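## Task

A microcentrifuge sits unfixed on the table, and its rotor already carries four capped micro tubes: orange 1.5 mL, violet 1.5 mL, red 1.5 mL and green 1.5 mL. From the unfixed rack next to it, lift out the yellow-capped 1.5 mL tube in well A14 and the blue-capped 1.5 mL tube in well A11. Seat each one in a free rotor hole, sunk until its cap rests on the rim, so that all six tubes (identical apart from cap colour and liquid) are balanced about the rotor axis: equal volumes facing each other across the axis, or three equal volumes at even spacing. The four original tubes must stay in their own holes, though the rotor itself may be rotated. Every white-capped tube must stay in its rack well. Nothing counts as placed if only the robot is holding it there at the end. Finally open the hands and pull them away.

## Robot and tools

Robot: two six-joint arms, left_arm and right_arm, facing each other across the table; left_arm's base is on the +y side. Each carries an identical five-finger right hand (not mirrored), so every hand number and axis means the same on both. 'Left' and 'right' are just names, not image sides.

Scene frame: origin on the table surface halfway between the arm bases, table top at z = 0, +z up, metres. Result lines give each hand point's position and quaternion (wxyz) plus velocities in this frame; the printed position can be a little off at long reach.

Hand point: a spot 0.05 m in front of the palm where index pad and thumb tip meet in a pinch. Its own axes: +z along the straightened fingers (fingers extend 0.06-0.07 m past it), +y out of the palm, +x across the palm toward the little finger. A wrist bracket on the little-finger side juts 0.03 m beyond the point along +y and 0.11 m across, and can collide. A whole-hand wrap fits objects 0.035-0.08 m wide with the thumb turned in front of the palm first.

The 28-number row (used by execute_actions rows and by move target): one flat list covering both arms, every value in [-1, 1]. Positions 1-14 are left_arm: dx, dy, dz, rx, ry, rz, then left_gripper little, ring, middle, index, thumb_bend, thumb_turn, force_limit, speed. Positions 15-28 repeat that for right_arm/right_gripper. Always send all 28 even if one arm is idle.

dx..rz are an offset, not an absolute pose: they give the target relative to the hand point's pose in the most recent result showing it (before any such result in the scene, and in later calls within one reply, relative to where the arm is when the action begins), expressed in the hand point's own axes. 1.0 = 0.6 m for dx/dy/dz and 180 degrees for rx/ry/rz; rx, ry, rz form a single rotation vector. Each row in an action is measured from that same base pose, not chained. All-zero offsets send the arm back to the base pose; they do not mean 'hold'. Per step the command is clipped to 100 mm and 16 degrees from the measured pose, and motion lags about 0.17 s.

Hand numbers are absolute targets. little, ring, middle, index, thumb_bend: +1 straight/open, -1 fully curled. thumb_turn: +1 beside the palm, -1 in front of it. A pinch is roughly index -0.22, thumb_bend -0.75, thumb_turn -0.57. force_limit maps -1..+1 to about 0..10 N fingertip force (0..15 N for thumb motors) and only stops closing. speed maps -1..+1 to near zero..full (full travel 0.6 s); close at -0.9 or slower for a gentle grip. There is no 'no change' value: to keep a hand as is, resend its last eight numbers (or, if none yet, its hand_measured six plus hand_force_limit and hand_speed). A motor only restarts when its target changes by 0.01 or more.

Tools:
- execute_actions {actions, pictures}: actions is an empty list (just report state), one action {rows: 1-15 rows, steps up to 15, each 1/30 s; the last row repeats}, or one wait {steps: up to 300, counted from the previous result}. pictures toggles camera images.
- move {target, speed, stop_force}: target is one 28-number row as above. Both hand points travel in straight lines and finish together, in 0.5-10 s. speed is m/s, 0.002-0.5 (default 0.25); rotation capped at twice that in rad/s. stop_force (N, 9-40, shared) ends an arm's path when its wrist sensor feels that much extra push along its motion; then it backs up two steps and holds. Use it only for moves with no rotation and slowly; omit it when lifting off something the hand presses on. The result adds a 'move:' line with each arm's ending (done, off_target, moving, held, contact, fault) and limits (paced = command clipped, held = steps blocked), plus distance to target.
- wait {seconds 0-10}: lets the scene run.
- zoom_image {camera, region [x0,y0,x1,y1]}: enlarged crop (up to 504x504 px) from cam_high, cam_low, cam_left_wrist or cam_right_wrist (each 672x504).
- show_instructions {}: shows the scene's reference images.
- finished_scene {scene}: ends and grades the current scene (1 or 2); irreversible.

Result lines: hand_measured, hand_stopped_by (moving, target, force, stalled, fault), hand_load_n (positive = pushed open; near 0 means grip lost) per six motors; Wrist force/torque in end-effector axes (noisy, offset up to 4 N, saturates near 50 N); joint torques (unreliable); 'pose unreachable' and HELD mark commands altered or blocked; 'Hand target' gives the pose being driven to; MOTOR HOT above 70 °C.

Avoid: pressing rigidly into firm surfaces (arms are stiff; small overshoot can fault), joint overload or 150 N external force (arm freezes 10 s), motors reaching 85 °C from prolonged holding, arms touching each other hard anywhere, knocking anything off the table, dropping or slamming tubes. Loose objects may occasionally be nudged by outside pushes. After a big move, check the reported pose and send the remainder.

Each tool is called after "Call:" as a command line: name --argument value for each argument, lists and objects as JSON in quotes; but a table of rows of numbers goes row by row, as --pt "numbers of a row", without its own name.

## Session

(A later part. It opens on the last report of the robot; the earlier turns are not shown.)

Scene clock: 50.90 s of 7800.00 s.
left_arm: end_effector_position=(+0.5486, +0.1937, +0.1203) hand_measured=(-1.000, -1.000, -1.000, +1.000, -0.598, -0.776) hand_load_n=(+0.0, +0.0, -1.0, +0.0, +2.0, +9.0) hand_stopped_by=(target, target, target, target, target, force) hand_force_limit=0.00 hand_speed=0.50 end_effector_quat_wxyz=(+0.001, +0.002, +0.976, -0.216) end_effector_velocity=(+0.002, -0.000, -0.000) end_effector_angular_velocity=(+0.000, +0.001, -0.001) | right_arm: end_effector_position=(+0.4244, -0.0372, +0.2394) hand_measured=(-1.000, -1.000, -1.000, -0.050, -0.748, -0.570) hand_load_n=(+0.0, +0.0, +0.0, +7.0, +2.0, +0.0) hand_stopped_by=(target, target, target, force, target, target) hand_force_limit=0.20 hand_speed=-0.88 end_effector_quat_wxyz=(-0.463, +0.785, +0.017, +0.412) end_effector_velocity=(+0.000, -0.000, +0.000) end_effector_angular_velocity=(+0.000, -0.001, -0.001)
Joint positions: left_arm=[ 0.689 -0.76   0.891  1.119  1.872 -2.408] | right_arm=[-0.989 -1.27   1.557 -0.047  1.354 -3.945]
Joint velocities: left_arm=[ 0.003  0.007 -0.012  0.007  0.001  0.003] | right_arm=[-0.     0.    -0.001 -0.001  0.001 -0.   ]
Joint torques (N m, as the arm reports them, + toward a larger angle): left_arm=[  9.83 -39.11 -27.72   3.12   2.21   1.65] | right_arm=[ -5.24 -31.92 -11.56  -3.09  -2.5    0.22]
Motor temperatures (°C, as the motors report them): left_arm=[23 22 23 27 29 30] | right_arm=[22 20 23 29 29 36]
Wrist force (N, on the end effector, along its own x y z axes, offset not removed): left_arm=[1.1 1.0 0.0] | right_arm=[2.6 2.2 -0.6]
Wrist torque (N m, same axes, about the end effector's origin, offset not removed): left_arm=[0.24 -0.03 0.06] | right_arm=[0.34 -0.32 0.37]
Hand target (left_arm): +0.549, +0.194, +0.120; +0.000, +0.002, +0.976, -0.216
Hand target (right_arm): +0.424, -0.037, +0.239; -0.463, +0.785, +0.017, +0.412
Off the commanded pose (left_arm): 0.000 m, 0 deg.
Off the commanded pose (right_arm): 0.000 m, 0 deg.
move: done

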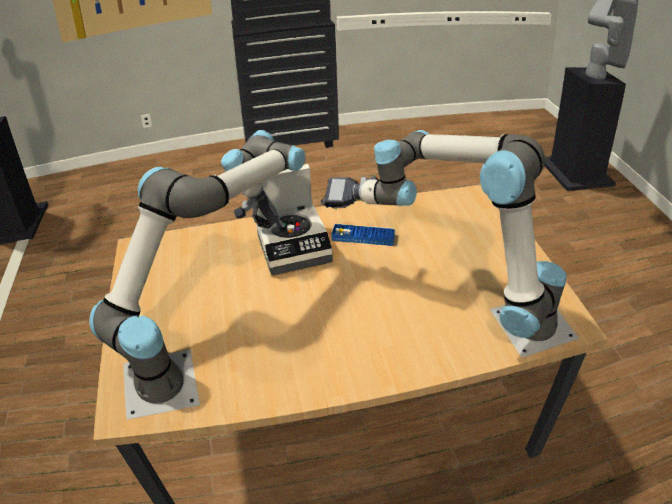

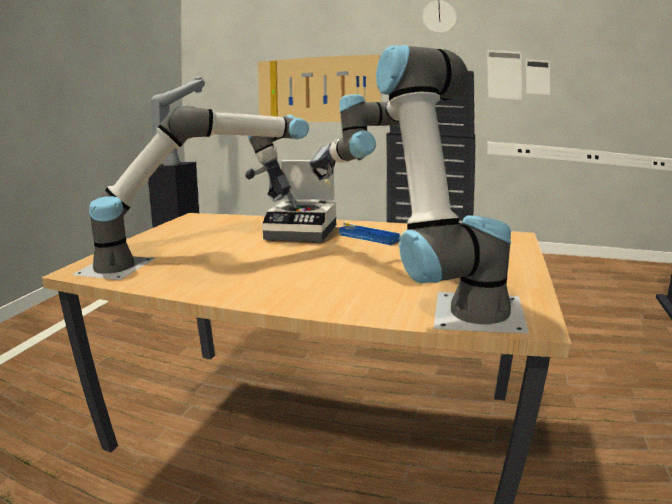

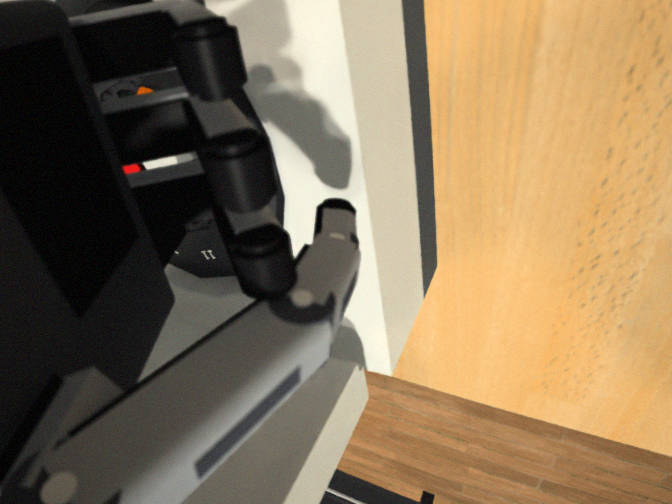

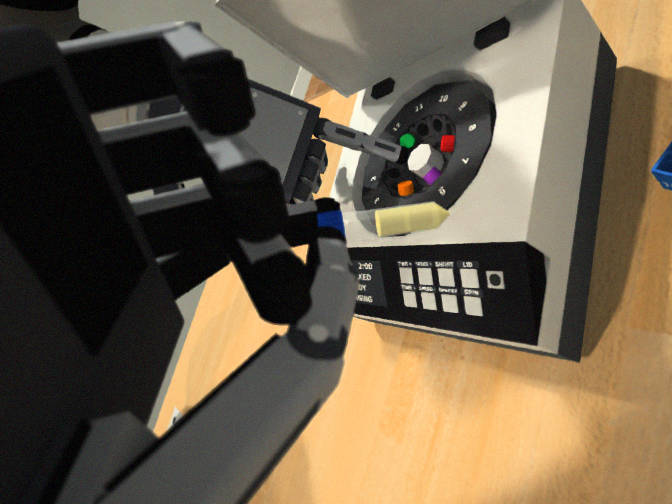

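Call:
move --target '[-0.025,-0.012,0.0056,0,0,0,-1,-1,-1,1,-0.6,-0.8,0,0.5, 0,0,0,0,0,0,-1,-1,-1,-0.25,-0.75,-0.57,0.2,-0.88]' --speed 0.012 --stop_force 9

Call:
zoom_image --camera "cam_right_wrist" --region '[320,60,520,240]'

Scene clock: 53.43 s of 7800.00 s.
left_arm: end_effector_position=(+0.5634, +0.1858, +0.1203) hand_measured=(-1.000, -1.000, -1.000, +1.000, -0.598, -0.776) hand_load_n=(+0.0, +0.0, -1.0, -0.5, +2.0, +9.0) hand_stopped_by=(target, target, target, target, target, force) hand_force_limit=0.00 hand_speed=0.50 end_effector_quat_wxyz=(+0.001, +0.002, +0.976, -0.216) end_effector_velocity=(+0.002, -0.002, +0.000) end_effector_angular_velocity=(-0.001, +0.000, -0.000) | right_arm: end_effector_position=(+0.4244, -0.0372, +0.2394) hand_measured=(-1.000, -1.000, -1.000, -0.050, -0.748, -0.570) hand_load_n=(+0.0, +0.0, +0.0, +7.0, +2.0, +0.0) hand_stopped_by=(target, target, target, force, target, target) hand_force_limit=0.20 hand_speed=-0.88 end_effector_quat_wxyz=(-0.463, +0.785, +0.017, +0.412) end_effector_velocity=(-0.000, -0.000, -0.001) end_effector_angular_velocity=(-0.000, +0.000, +0.001)
Joint positions: left_arm=[ 0.697 -0.706  0.794  1.165  1.874 -2.4  ] | right_arm=[-0.989 -1.27   1.557 -0.047  1.354 -3.945]
Joint velocities: left_arm=[ 0.001  0.009 -0.016  0.007  0.001  0.001] | right_arm=[-0.     0.     0.001 -0.001 -0.001 -0.   ]
Joint torques (N m, as the arm reports them, + toward a larger angle): left_arm=[  9.59 -39.6  -28.     3.05   2.34   1.69] | right_arm=[ -5.54 -32.78 -10.82  -3.06  -2.51   0.29]
Motor temperatures (°C, as the motors report them): left_arm=[23 22 23 27 29 30] | right_arm=[22 20 23 29 29 36]
Wrist force (N, on the end effector, along its own x y z axes, offset not removed): left_arm=[0.8 4.0 1.2] | right_arm=[2.5 0.3 -2.1]
Wrist torque (N m, same axes, about the end effector's origin, offset not removed): left_arm=[0.50 -0.08 0.09] | right_arm=[0.22 -0.21 0.46]
Hand target (left_arm): +0.564, +0.186, +0.120; +0.001, +0.002, +0.976, -0.216
Hand target (right_arm): +0.424, -0.037, +0.239; -0.463, +0.785, +0.017, +0.412
Off the commanded pose (left_arm): 0.000 m, 0 deg.
Off the commanded pose (right_arm): 0.000 m, 0 deg.
move: done

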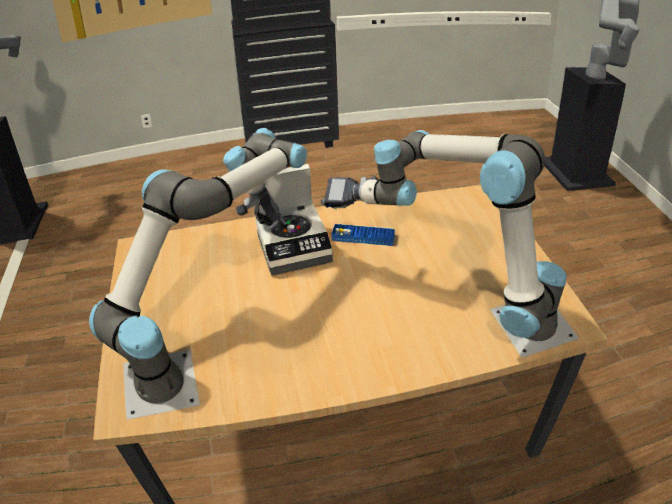

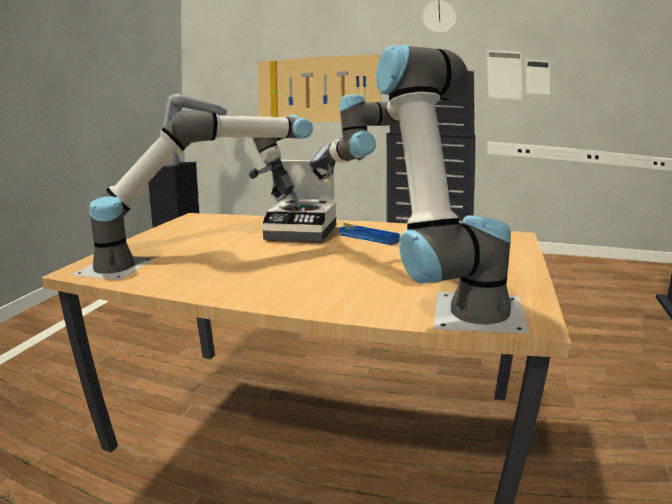

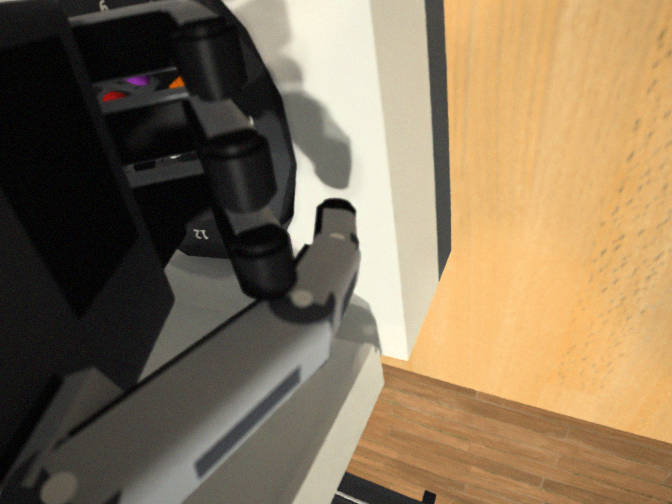

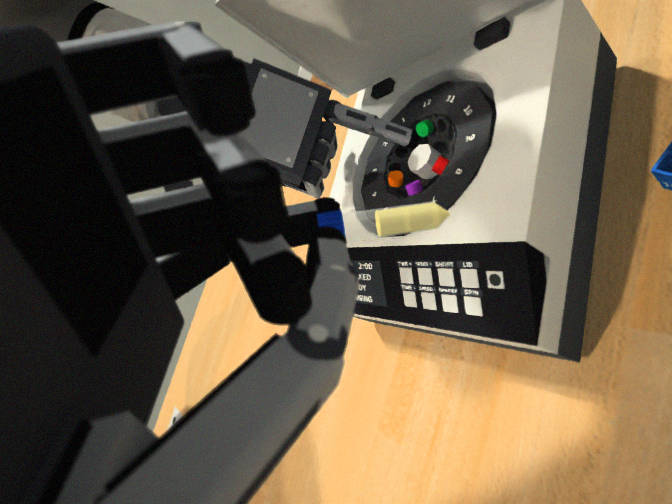

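Region (320, 60, 520, 240) of cam_right_wrist's 672x504 image, scaled by 2.520, with more detail than that image has; it fills the top 454 rows of this view, and the rest is white.

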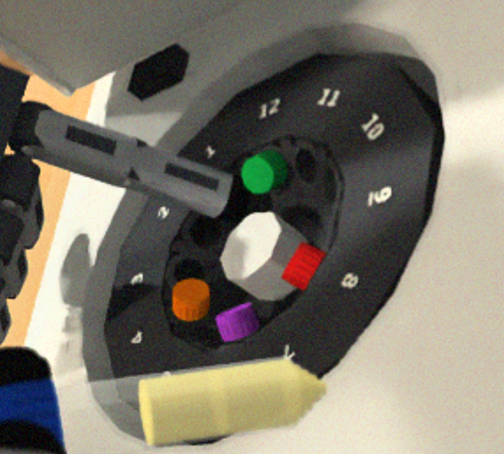

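Call:
move --target '[0,0,-0.1,0,0,0,-1,-1,-1,1,-0.6,-0.8,0,0.5, 0,0,0,0,0,0,-1,-1,-1,-0.25,-0.75,-0.57,0.2,-0.88]' --speed 0.12

Call:
move --target '[0.072,0.088,-0.222,0.006,0.036,0.569,-1,-1,-1,1,-0.6,-0.8,0,0.5, 0,0,0,0,0,0,-1,-1,-1,-0.25,-0.75,-0.57,0.2,-0.88]' --speed 0.45

Call:
move --target '[0,0,0,0,0,0,-1,-1,-1,1,-1,1,0,0.5, -0.08,0.066,0.309,0,0,0,-1,-1,-1,-0.25,-0.75,-0.57,0.2,-0.88]' --speed 0.2

Call:
zoom_image --camera "cam_right_wrist" --region '[340,100,600,340]'

Call:
zoom_image --camera "cam_left_wrist" --region '[350,150,500,280]'

Scene clock: 57.37 s of 7800.00 s.
left_arm: end_effector_position=(+0.5633, +0.2111, +0.1746) hand_measured=(-1.000, -1.000, -1.000, +1.000, -0.598, -0.776) hand_load_n=(+0.0, +0.0, -1.0, +0.0, +2.0, +9.0) hand_stopped_by=(target, target, target, target, target, force) hand_force_limit=0.00 hand_speed=0.50 end_effector_quat_wxyz=(+0.001, +0.002, +0.976, -0.216) end_effector_velocity=(-0.000, +0.001, +0.001) end_effector_angular_velocity=(+0.000, +0.000, -0.001) | right_arm: end_effector_position=(+0.4244, -0.0372, +0.2394) hand_measured=(-1.000, -1.000, -1.000, -0.050, -0.748, -0.570) hand_load_n=(+0.0, +0.0, +0.0, +7.0, +2.0, +0.0) hand_stopped_by=(target, target, target, force, target, target) hand_force_limit=0.20 hand_speed=-0.88 end_effector_quat_wxyz=(-0.463, +0.785, +0.017, +0.412) end_effector_velocity=(-0.000, -0.000, -0.001) end_effector_angular_velocity=(-0.001, +0.001, -0.001)
Joint positions: left_arm=[ 0.727 -0.759  0.753  1.267  1.883 -2.371] | right_arm=[-0.989 -1.27   1.557 -0.047  1.354 -3.945]
Joint velocities: left_arm=[ 0.001 -0.001 -0.002  0.004  0.     0.002] | right_arm=[0.    0.    0.    0.001 0.002 0.   ]
Joint torques (N m, as the arm reports them, + toward a larger angle): left_arm=[ 10.27 -55.15 -28.37   3.23   2.6    1.74] | right_arm=[ -5.38 -32.38 -11.33  -2.95  -2.41   0.39]
Motor temperatures (°C, as the motors report them): left_arm=[23 22 23 27 29 30] | right_arm=[22 20 23 29 29 36]
Wrist force (N, on the end effector, along its own x y z axes, offset not removed): left_arm=[0.5 1.2 0.3] | right_arm=[2.0 3.2 -1.8]
Wrist torque (N m, same axes, about the end effector's origin, offset not removed): left_arm=[0.16 -0.14 0.18] | right_arm=[0.58 -0.34 0.39]
Hand target (left_arm): +0.563, +0.211, +0.175; +0.001, +0.002, +0.976, -0.216
Hand target (right_arm): +0.424, -0.037, +0.239; -0.463, +0.785, +0.017, +0.412
Off the commanded pose (left_arm): 0.000 m, 0 deg.
Off the commanded pose (right_arm): 0.000 m, 0 deg.
move: done

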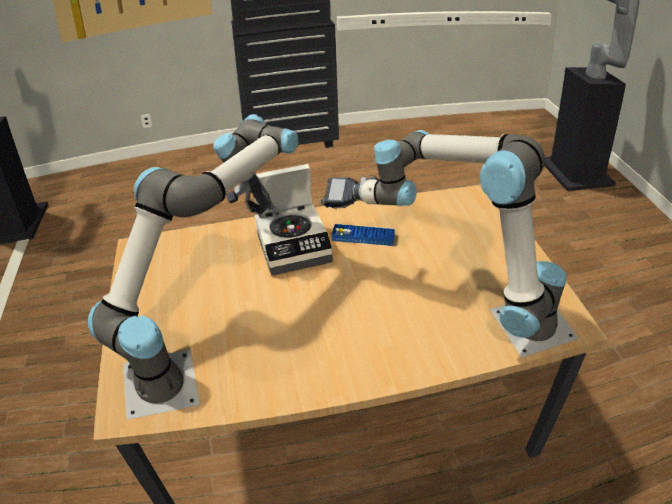

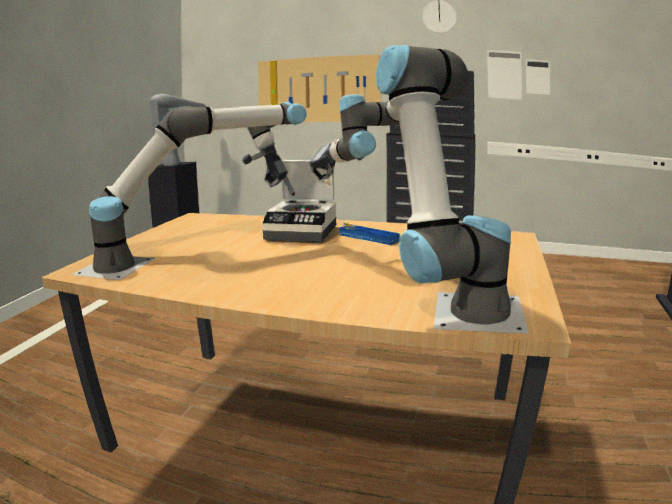

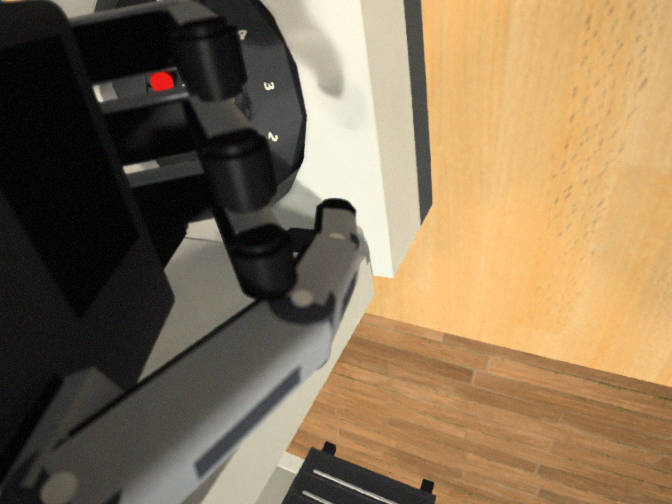

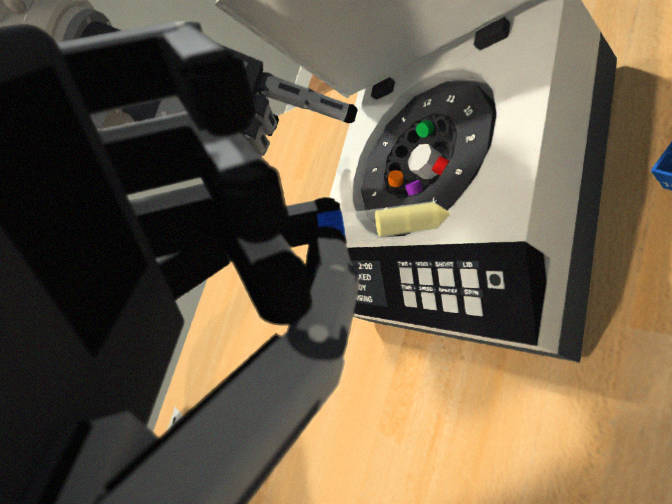

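Scene clock: 60.00 s of 7800.00 s.
left_arm: end_effector_position=(+0.5203, +0.3152, +0.2730) hand_measured=(-1.000, -1.000, -1.000, +1.000, -0.598, -0.776) hand_load_n=(+0.0, +0.0, -1.0, +0.0, +2.0, +9.0) hand_stopped_by=(target, target, target, target, target, force) hand_force_limit=0.00 hand_speed=0.50 end_effector_quat_wxyz=(+0.121, +0.772, +0.608, -0.143) end_effector_velocity=(+0.001, -0.000, -0.001) end_effector_angular_velocity=(+0.001, +0.000, -0.011) | right_arm: end_effector_position=(+0.4244, -0.0372, +0.2394) hand_measured=(-1.000, -1.000, -1.000, -0.050, -0.748, -0.570) hand_load_n=(+0.0, +0.0, +0.0, +7.0, +2.0, +0.0) hand_stopped_by=(target, target, target, force, target, target) hand_force_limit=0.20 hand_speed=-0.88 end_effector_quat_wxyz=(-0.463, +0.785, +0.017, +0.412) end_effector_velocity=(-0.000, +0.000, -0.000) end_effector_angular_velocity=(+0.000, +0.001, +0.002)
Joint positions: left_arm=[ 0.948 -1.093  1.179  1.357  1.925 -0.319] | right_arm=[-0.989 -1.27   1.557 -0.047  1.354 -3.945]
Joint velocities: left_arm=[ 0.002  0.005 -0.005  0.005  0.001  0.014] | right_arm=[ 0.     0.     0.001 -0.    -0.002  0.   ]
Joint torques (N m, as the arm reports them, + toward a larger angle): left_arm=[ 11.49 -26.78 -25.94   3.77   2.36   1.92] | right_arm=[ -5.54 -31.32 -11.35  -3.22  -2.41   0.35]
Motor temperatures (°C, as the motors report them): left_arm=[23 22 23 27 29 30] | right_arm=[22 20 23 29 29 36]
Wrist force (N, on the end effector, along its own x y z axes, offset not removed): left_arm=[-0.5 3.0 2.0] | right_arm=[3.8 2.7 -2.5]
Wrist torque (N m, same axes, about the end effector's origin, offset not removed): left_arm=[0.34 -0.05 0.04] | right_arm=[0.52 -0.44 0.47]
Hand target (left_arm): +0.520, +0.315, +0.273; +0.121, +0.772, +0.607, -0.143
Hand target (right_arm): +0.424, -0.037, +0.239; -0.463, +0.785, +0.017, +0.412
Off the commanded pose (left_arm): 0.000 m, 0 deg.
Off the commanded pose (right_arm): 0.000 m, 0 deg.
move: done

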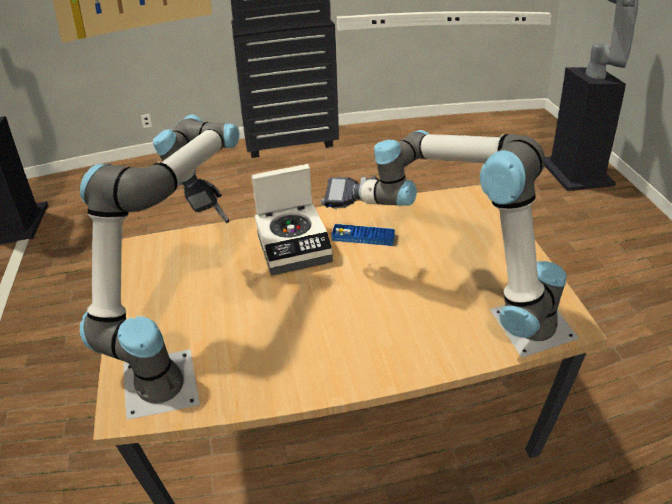

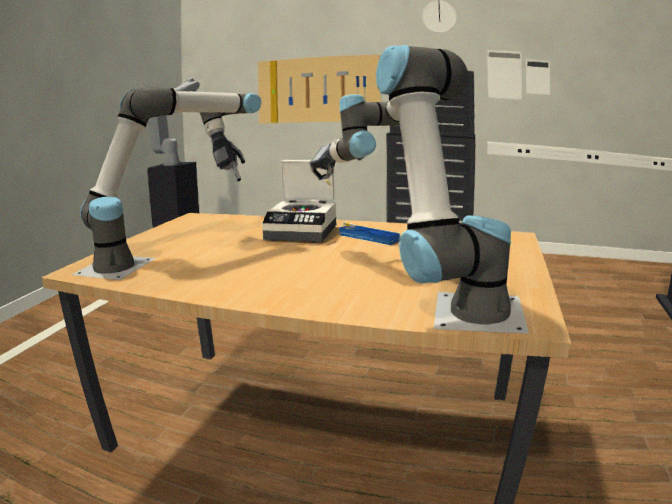

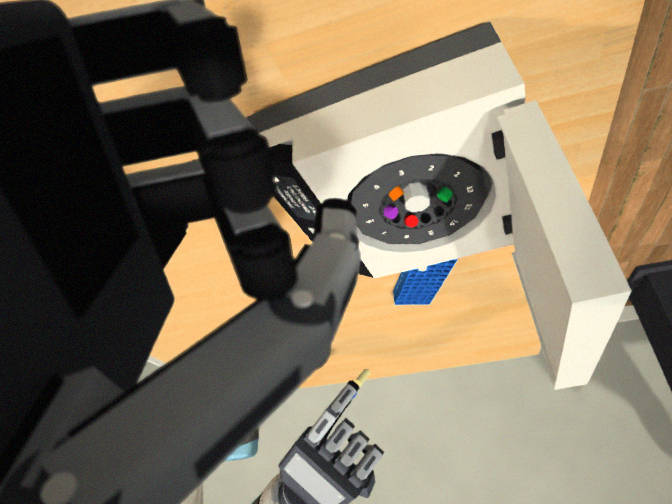

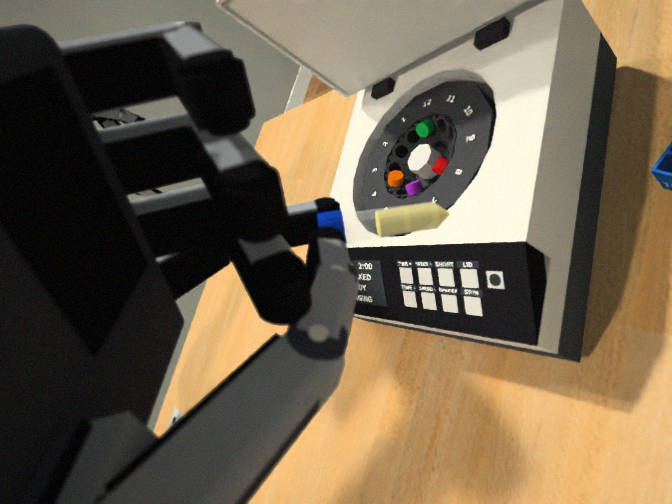

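Scene clock: 61.57 s of 7800.00 s.
left_arm: end_effector_position=(+0.5203, +0.3152, +0.2730) hand_measured=(-1.000, -1.000, -1.000, +1.000, -1.000, +1.000) hand_load_n=(+0.0, +0.0, +0.0, +0.0, +0.0, +0.0) hand_stopped_by=(target, target, target, target, target, target) hand_force_limit=0.00 hand_speed=0.50 end_effector_quat_wxyz=(+0.121, +0.772, +0.608, -0.143) end_effector_velocity=(+0.000, +0.000, +0.001) end_effector_angular_velocity=(-0.001, -0.001, +0.000) | right_arm: end_effector_position=(+0.5257, +0.0942, +0.1362) hand_measured=(-1.000, -1.000, -1.000, -0.050, -0.748, -0.570) hand_load_n=(+0.0, +0.0, +0.0, +7.0, +2.0, +0.0) hand_stopped_by=(target, target, target, force, target, target) hand_force_limit=0.20 hand_speed=-0.88 end_effector_quat_wxyz=(-0.463, +0.785, +0.017, +0.412) end_effector_velocity=(+0.000, +0.002, -0.001) end_effector_angular_velocity=(-0.002, +0.002, +0.002)
Joint positions: left_arm=[ 0.948 -1.093  1.179  1.357  1.925 -0.319] | right_arm=[-0.92  -0.798  1.089 -0.054  1.421 -3.928]
Joint velocities: left_arm=[ 0.001 -0.001 -0.     0.     0.     0.   ] | right_arm=[ 0.002  0.006 -0.009  0.006 -0.    -0.   ]
Joint torques (N m, as the arm reports them, + toward a larger angle): left_arm=[-10.24 -43.64  -9.62   0.61  -1.55  -1.72] | right_arm=[  6.69 -41.32 -33.99   1.76   1.84   2.04]
Motor temperatures (°C, as the motors report them): left_arm=[23 22 23 27 29 30] | right_arm=[22 20 23 29 29 36]
Wrist force (N, on the end effector, along its own x y z axes, offset not removed): left_arm=[0.9 1.7 -1.0] | right_arm=[2.6 0.4 -3.1]
Wrist torque (N m, same axes, about the end effector's origin, offset not removed): left_arm=[0.44 -0.03 0.00] | right_arm=[0.32 -0.35 0.30]
Hand target (left_arm): +0.520, +0.315, +0.273; +0.121, +0.772, +0.608, -0.143
Hand target (right_arm): +0.526, +0.094, +0.136; -0.463, +0.785, +0.017, +0.412
Off the commanded pose (left_arm): 0.000 m, 0 deg.
Off the commanded pose (right_arm): 0.000 m, 0 deg.
move: done

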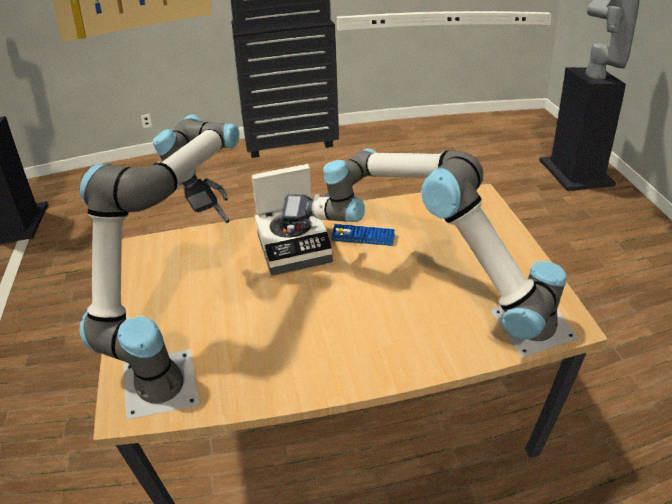

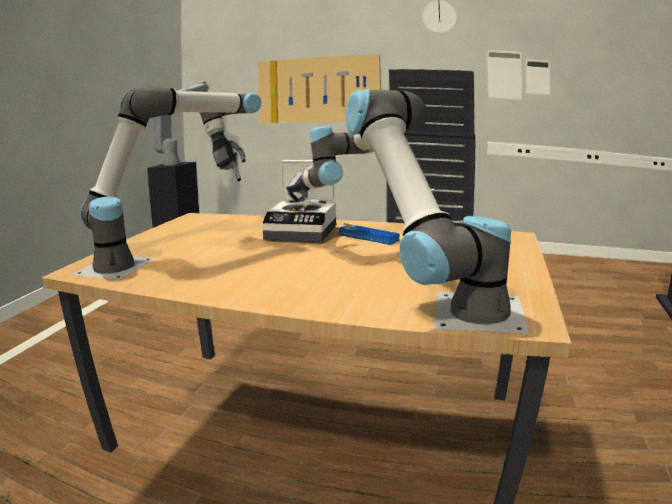

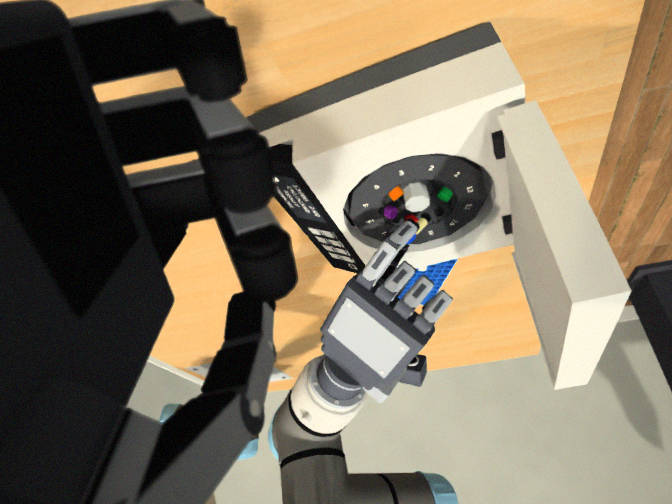

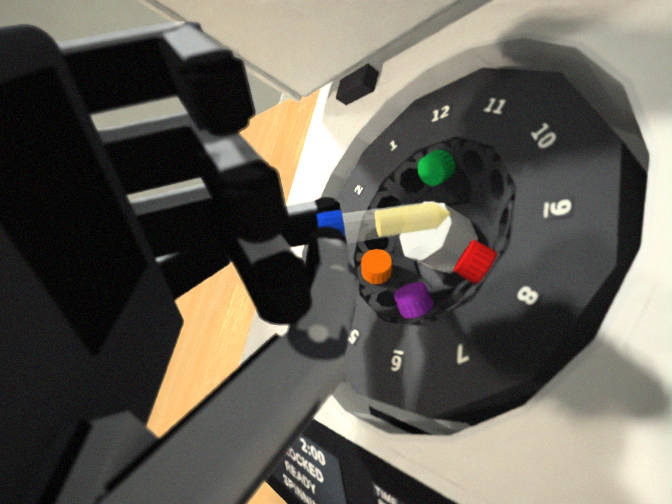

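Region (340, 100, 600, 340) of cam_right_wrist's 672x504 image, scaled by 1.938, with more detail than that image has; it fills the top 465 rows of this view, and the rest is white.

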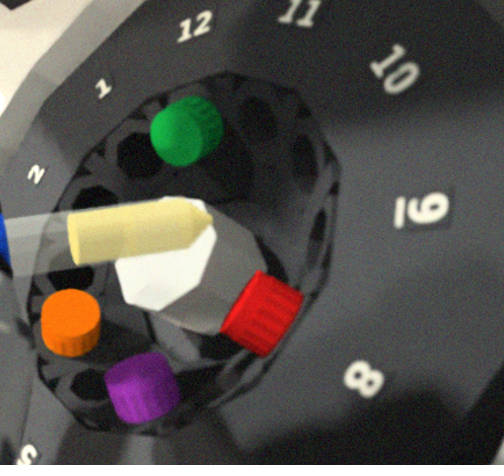

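Region (350, 150, 500, 280) of cam_left_wrist's 672x504 image, scaled by 3.360, with more detail than that image has; it fills the top 437 rows of this view, and the rest is white.

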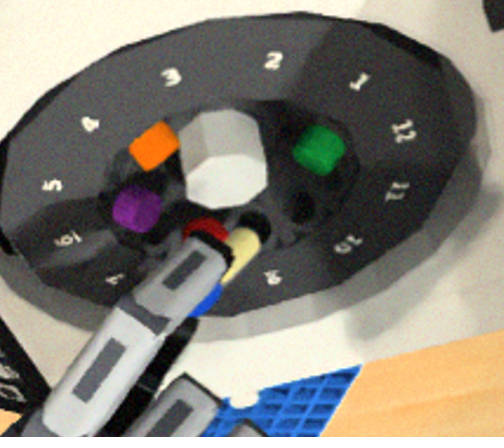

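Call:
move --target '[0,0,0,0,0,0,-1,-1,-1,1,-1,1,0,0.5, 0.002,0.011,0.022,-0.038,0.004,-0.041,-1,-1,-1,-0.25,-0.75,-0.57,0.2,-0.88]' --speed 0.06

Call:
zoom_image --camera "cam_right_wrist" --region '[370,130,550,310]'

Call:
zoom_image --camera "cam_left_wrist" --region '[390,180,470,260]'

Scene clock: 64.93 s of 7800.00 s.
left_arm: end_effector_position=(+0.5203, +0.3152, +0.2730) hand_measured=(-1.000, -1.000, -1.000, +1.000, -1.000, +1.000) hand_load_n=(+0.0, +0.0, +0.0, +0.0, +0.0, +0.0) hand_stopped_by=(target, target, target, target, target, target) hand_force_limit=0.00 hand_speed=0.50 end_effector_quat_wxyz=(+0.121, +0.772, +0.608, -0.143) end_effector_velocity=(+0.000, -0.000, +0.001) end_effector_angular_velocity=(-0.001, -0.002, -0.000) | right_arm: end_effector_position=(+0.5374, +0.0998, +0.1293) hand_measured=(-1.000, -1.000, -1.000, -0.050, -0.748, -0.570) hand_load_n=(+0.0, +0.0, +0.0, +7.0, +2.0, +0.0) hand_stopped_by=(target, target, target, force, target, target) hand_force_limit=0.20 hand_speed=-0.88 end_effector_quat_wxyz=(-0.388, +0.805, +0.040, +0.446) end_effector_velocity=(+0.000, +0.001, -0.000) end_effector_angular_velocity=(-0.010, -0.003, -0.003)
Joint positions: left_arm=[ 0.948 -1.093  1.179  1.357  1.925 -0.319] | right_arm=[-0.876 -0.713  0.925  0.093  1.56  -4.05 ]
Joint velocities: left_arm=[-0.001 -0.001 -0.    -0.001 -0.    -0.   ] | right_arm=[ 0.004  0.007 -0.015  0.012  0.01  -0.007]
Joint torques (N m, as the arm reports them, + toward a larger angle): left_arm=[-10.54 -43.76 -11.12   0.57  -0.24  -1.59] | right_arm=[  6.75 -45.18 -36.86   1.39   2.13  -2.47]
Motor temperatures (°C, as the motors report them): left_arm=[23 22 23 27 29 30] | right_arm=[22 20 23 29 29 36]
Wrist force (N, on the end effector, along its own x y z axes, offset not removed): left_arm=[0.7 4.3 -0.6] | right_arm=[-1.4 3.2 -1.3]
Wrist torque (N m, same axes, about the end effector's origin, offset not removed): left_arm=[0.59 -0.11 0.08] | right_arm=[0.51 0.35 0.34]
Hand target (left_arm): +0.520, +0.315, +0.273; +0.121, +0.772, +0.608, -0.143
Hand target (right_arm): +0.537, +0.100, +0.129; -0.388, +0.805, +0.040, +0.446
Off the commanded pose (left_arm): 0.000 m, 0 deg.
Off the commanded pose (right_arm): 0.000 m, 0 deg.
move: done

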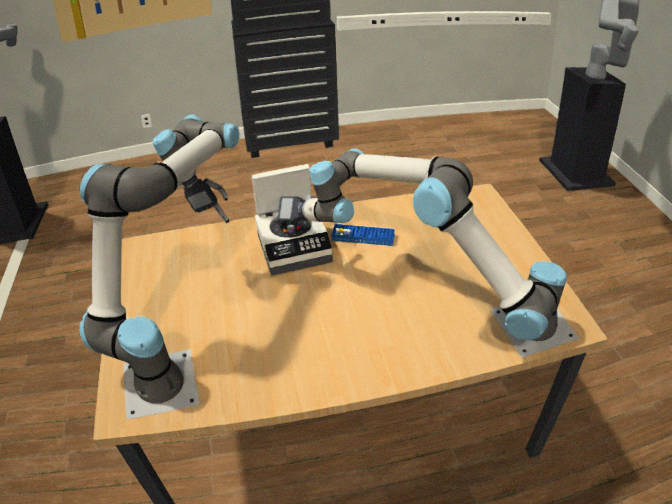

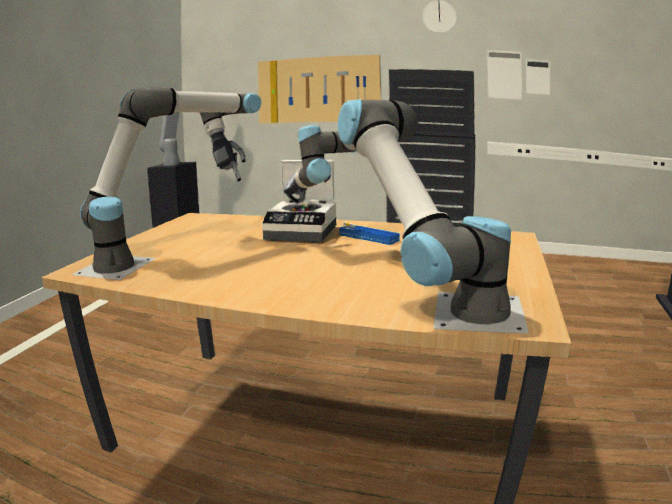

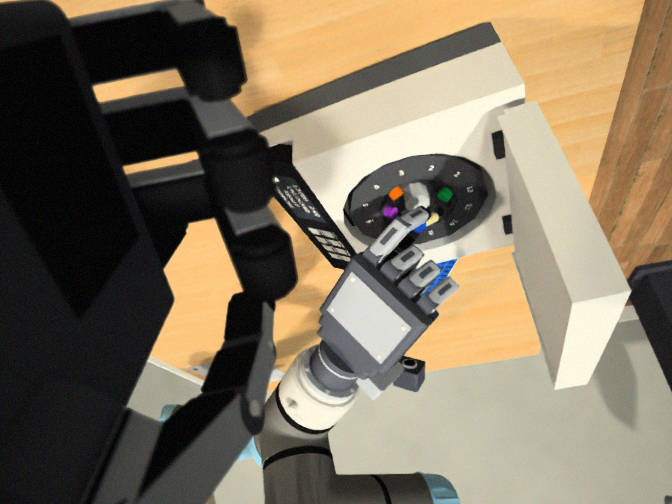

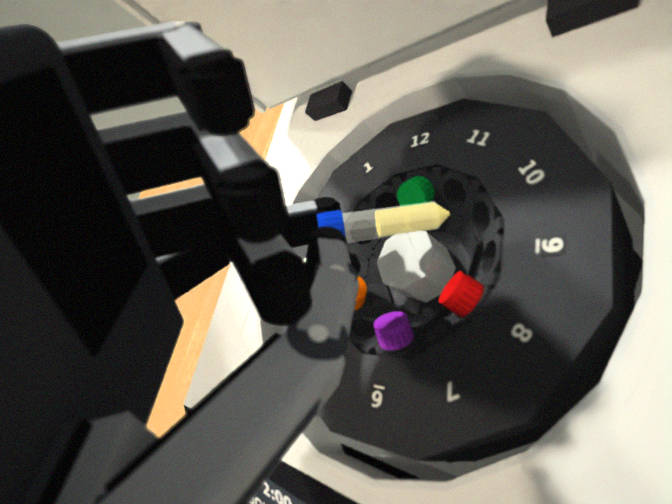

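Region (370, 130, 550, 310) of cam_right_wrist's 672x504 image, scaled by 2.800, with more detail than that image has.

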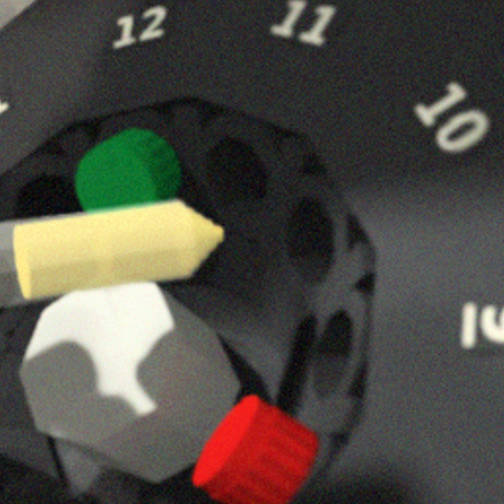

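Region (390, 180, 470, 260) of cam_left_wrist's 672x504 image, scaled by 6.300, with more detail than that image has.

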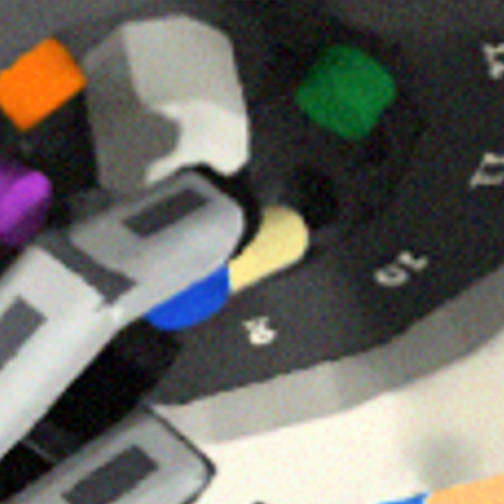

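Call:
move --target '[0,0,0,0,0,0,-1,-1,-1,1,-1,1,0,0.5, -0.0008,0.009,-0.0038,0.026,0,0.018,-1,-1,-1,-0.25,-0.75,-0.57,0.2,-0.88]' --speed 0.05

Call:
zoom_image --camera "cam_right_wrist" --region '[370,130,550,310]'

Call:
zoom_image --camera "cam_left_wrist" --region '[390,180,470,260]'

Scene clock: 67.53 s of 7800.00 s.
left_arm: end_effector_position=(+0.5203, +0.3152, +0.2730) hand_measured=(-1.000, -1.000, -1.000, +1.000, -1.000, +1.000) hand_load_n=(+0.0, +0.0, +0.0, +0.0, +0.0, +0.0) hand_stopped_by=(target, target, target, target, target, target) hand_force_limit=0.00 hand_speed=0.50 end_effector_quat_wxyz=(+0.121, +0.772, +0.608, -0.143) end_effector_velocity=(+0.000, +0.000, +0.000) end_effector_angular_velocity=(-0.001, -0.001, +0.000) | right_arm: end_effector_position=(+0.5378, +0.0947, +0.1265) hand_measured=(-1.000, -1.000, -1.000, -0.050, -0.748, -0.570) hand_load_n=(+0.0, +0.0, +0.0, +7.0, +2.0, +0.0) hand_stopped_by=(target, target, target, force, target, target) hand_force_limit=0.20 hand_speed=-0.88 end_effector_quat_wxyz=(-0.433, +0.790, +0.036, +0.433) end_effector_velocity=(-0.001, +0.001, +0.001) end_effector_angular_velocity=(+0.010, -0.001, +0.007)
Joint positions: left_arm=[ 0.948 -1.093  1.179  1.357  1.925 -0.319] | right_arm=[-0.911 -0.759  1.037 -0.025  1.464 -4.   ]
Joint velocities: left_arm=[ 0.    -0.    -0.001 -0.     0.     0.   ] | right_arm=[-0.002 -0.004  0.01  -0.014 -0.01   0.005]
Joint torques (N m, as the arm reports them, + toward a larger angle): left_arm=[-10.22 -43.12 -10.34   0.6    1.05  -1.84] | right_arm=[ -8.76 -55.82  -8.57  -3.25  -3.     2.34]
Motor temperatures (°C, as the motors report them): left_arm=[23 22 23 27 29 30] | right_arm=[22 20 23 29 29 36]
Wrist force (N, on the end effector, along its own x y z axes, offset not removed): left_arm=[1.3 1.9 0.2] | right_arm=[-2.3 2.1 -1.5]
Wrist torque (N m, same axes, about the end effector's origin, offset not removed): left_arm=[0.23 -0.16 0.08] | right_arm=[0.37 0.46 0.16]
Hand target (left_arm): +0.520, +0.315, +0.273; +0.121, +0.772, +0.608, -0.143
Hand target (right_arm): +0.538, +0.095, +0.126; -0.433, +0.790, +0.036, +0.433
Off the commanded pose (left_arm): 0.000 m, 0 deg.
Off the commanded pose (right_arm): 0.000 m, 0 deg.
move: done

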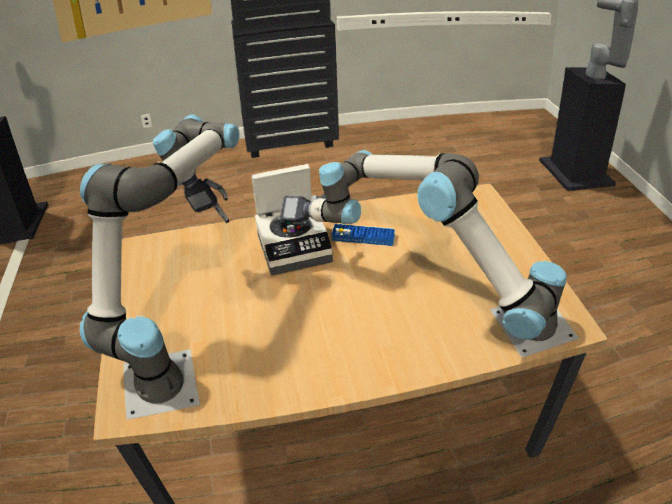

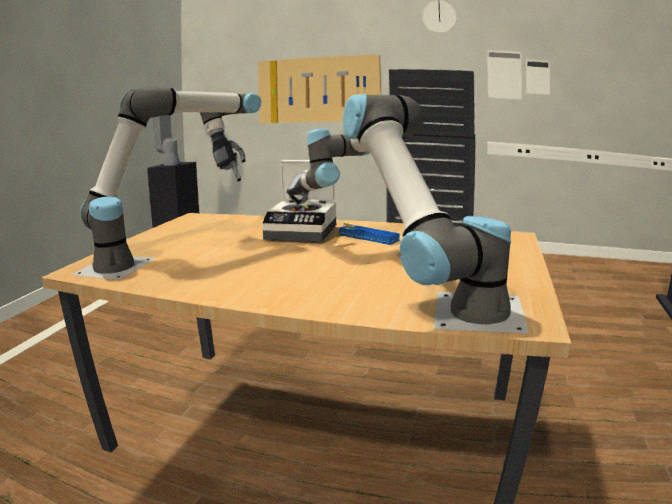

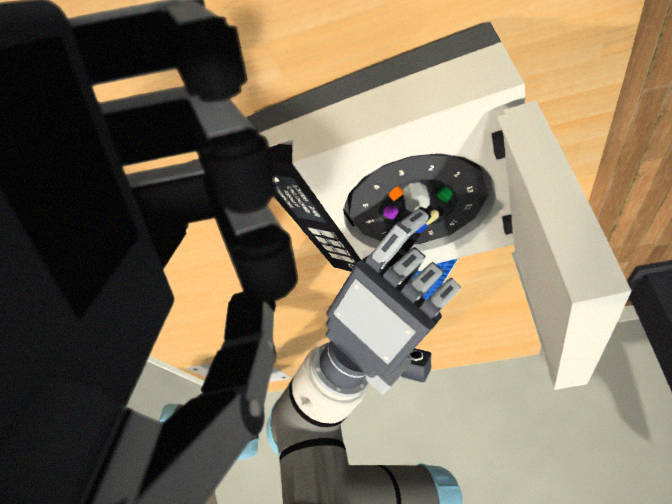

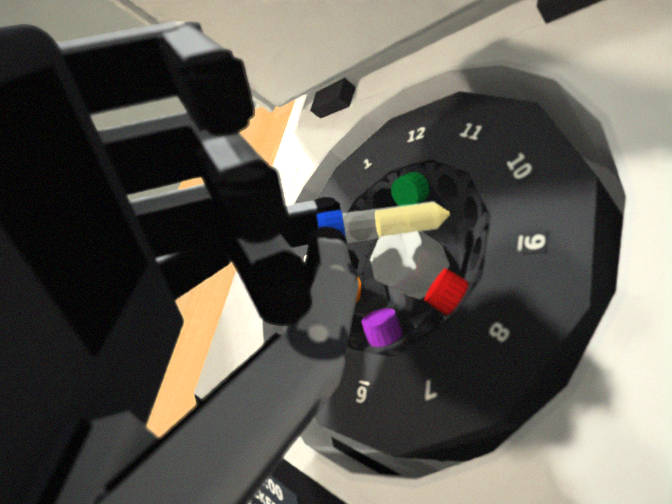

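Region (370, 130, 550, 310) of cam_right_wrist's 672x504 image, scaled by 2.800, with more detail than that image has.

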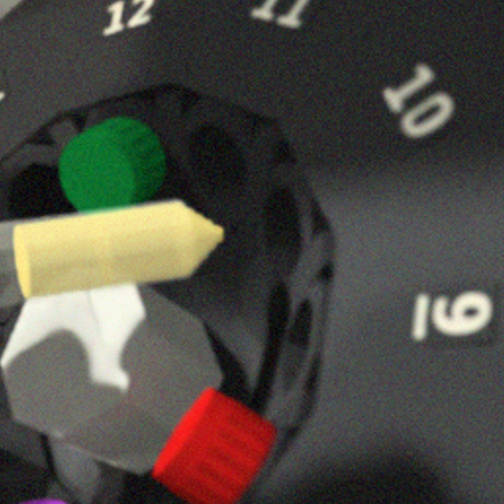

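Region (390, 180, 470, 260) of cam_left_wrist's 672x504 image, scaled by 6.300, with more detail than that image has.

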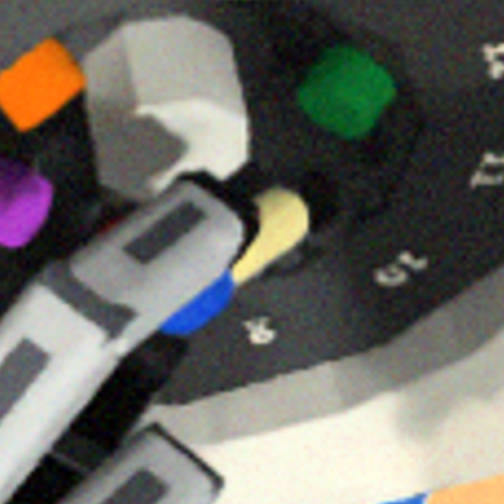

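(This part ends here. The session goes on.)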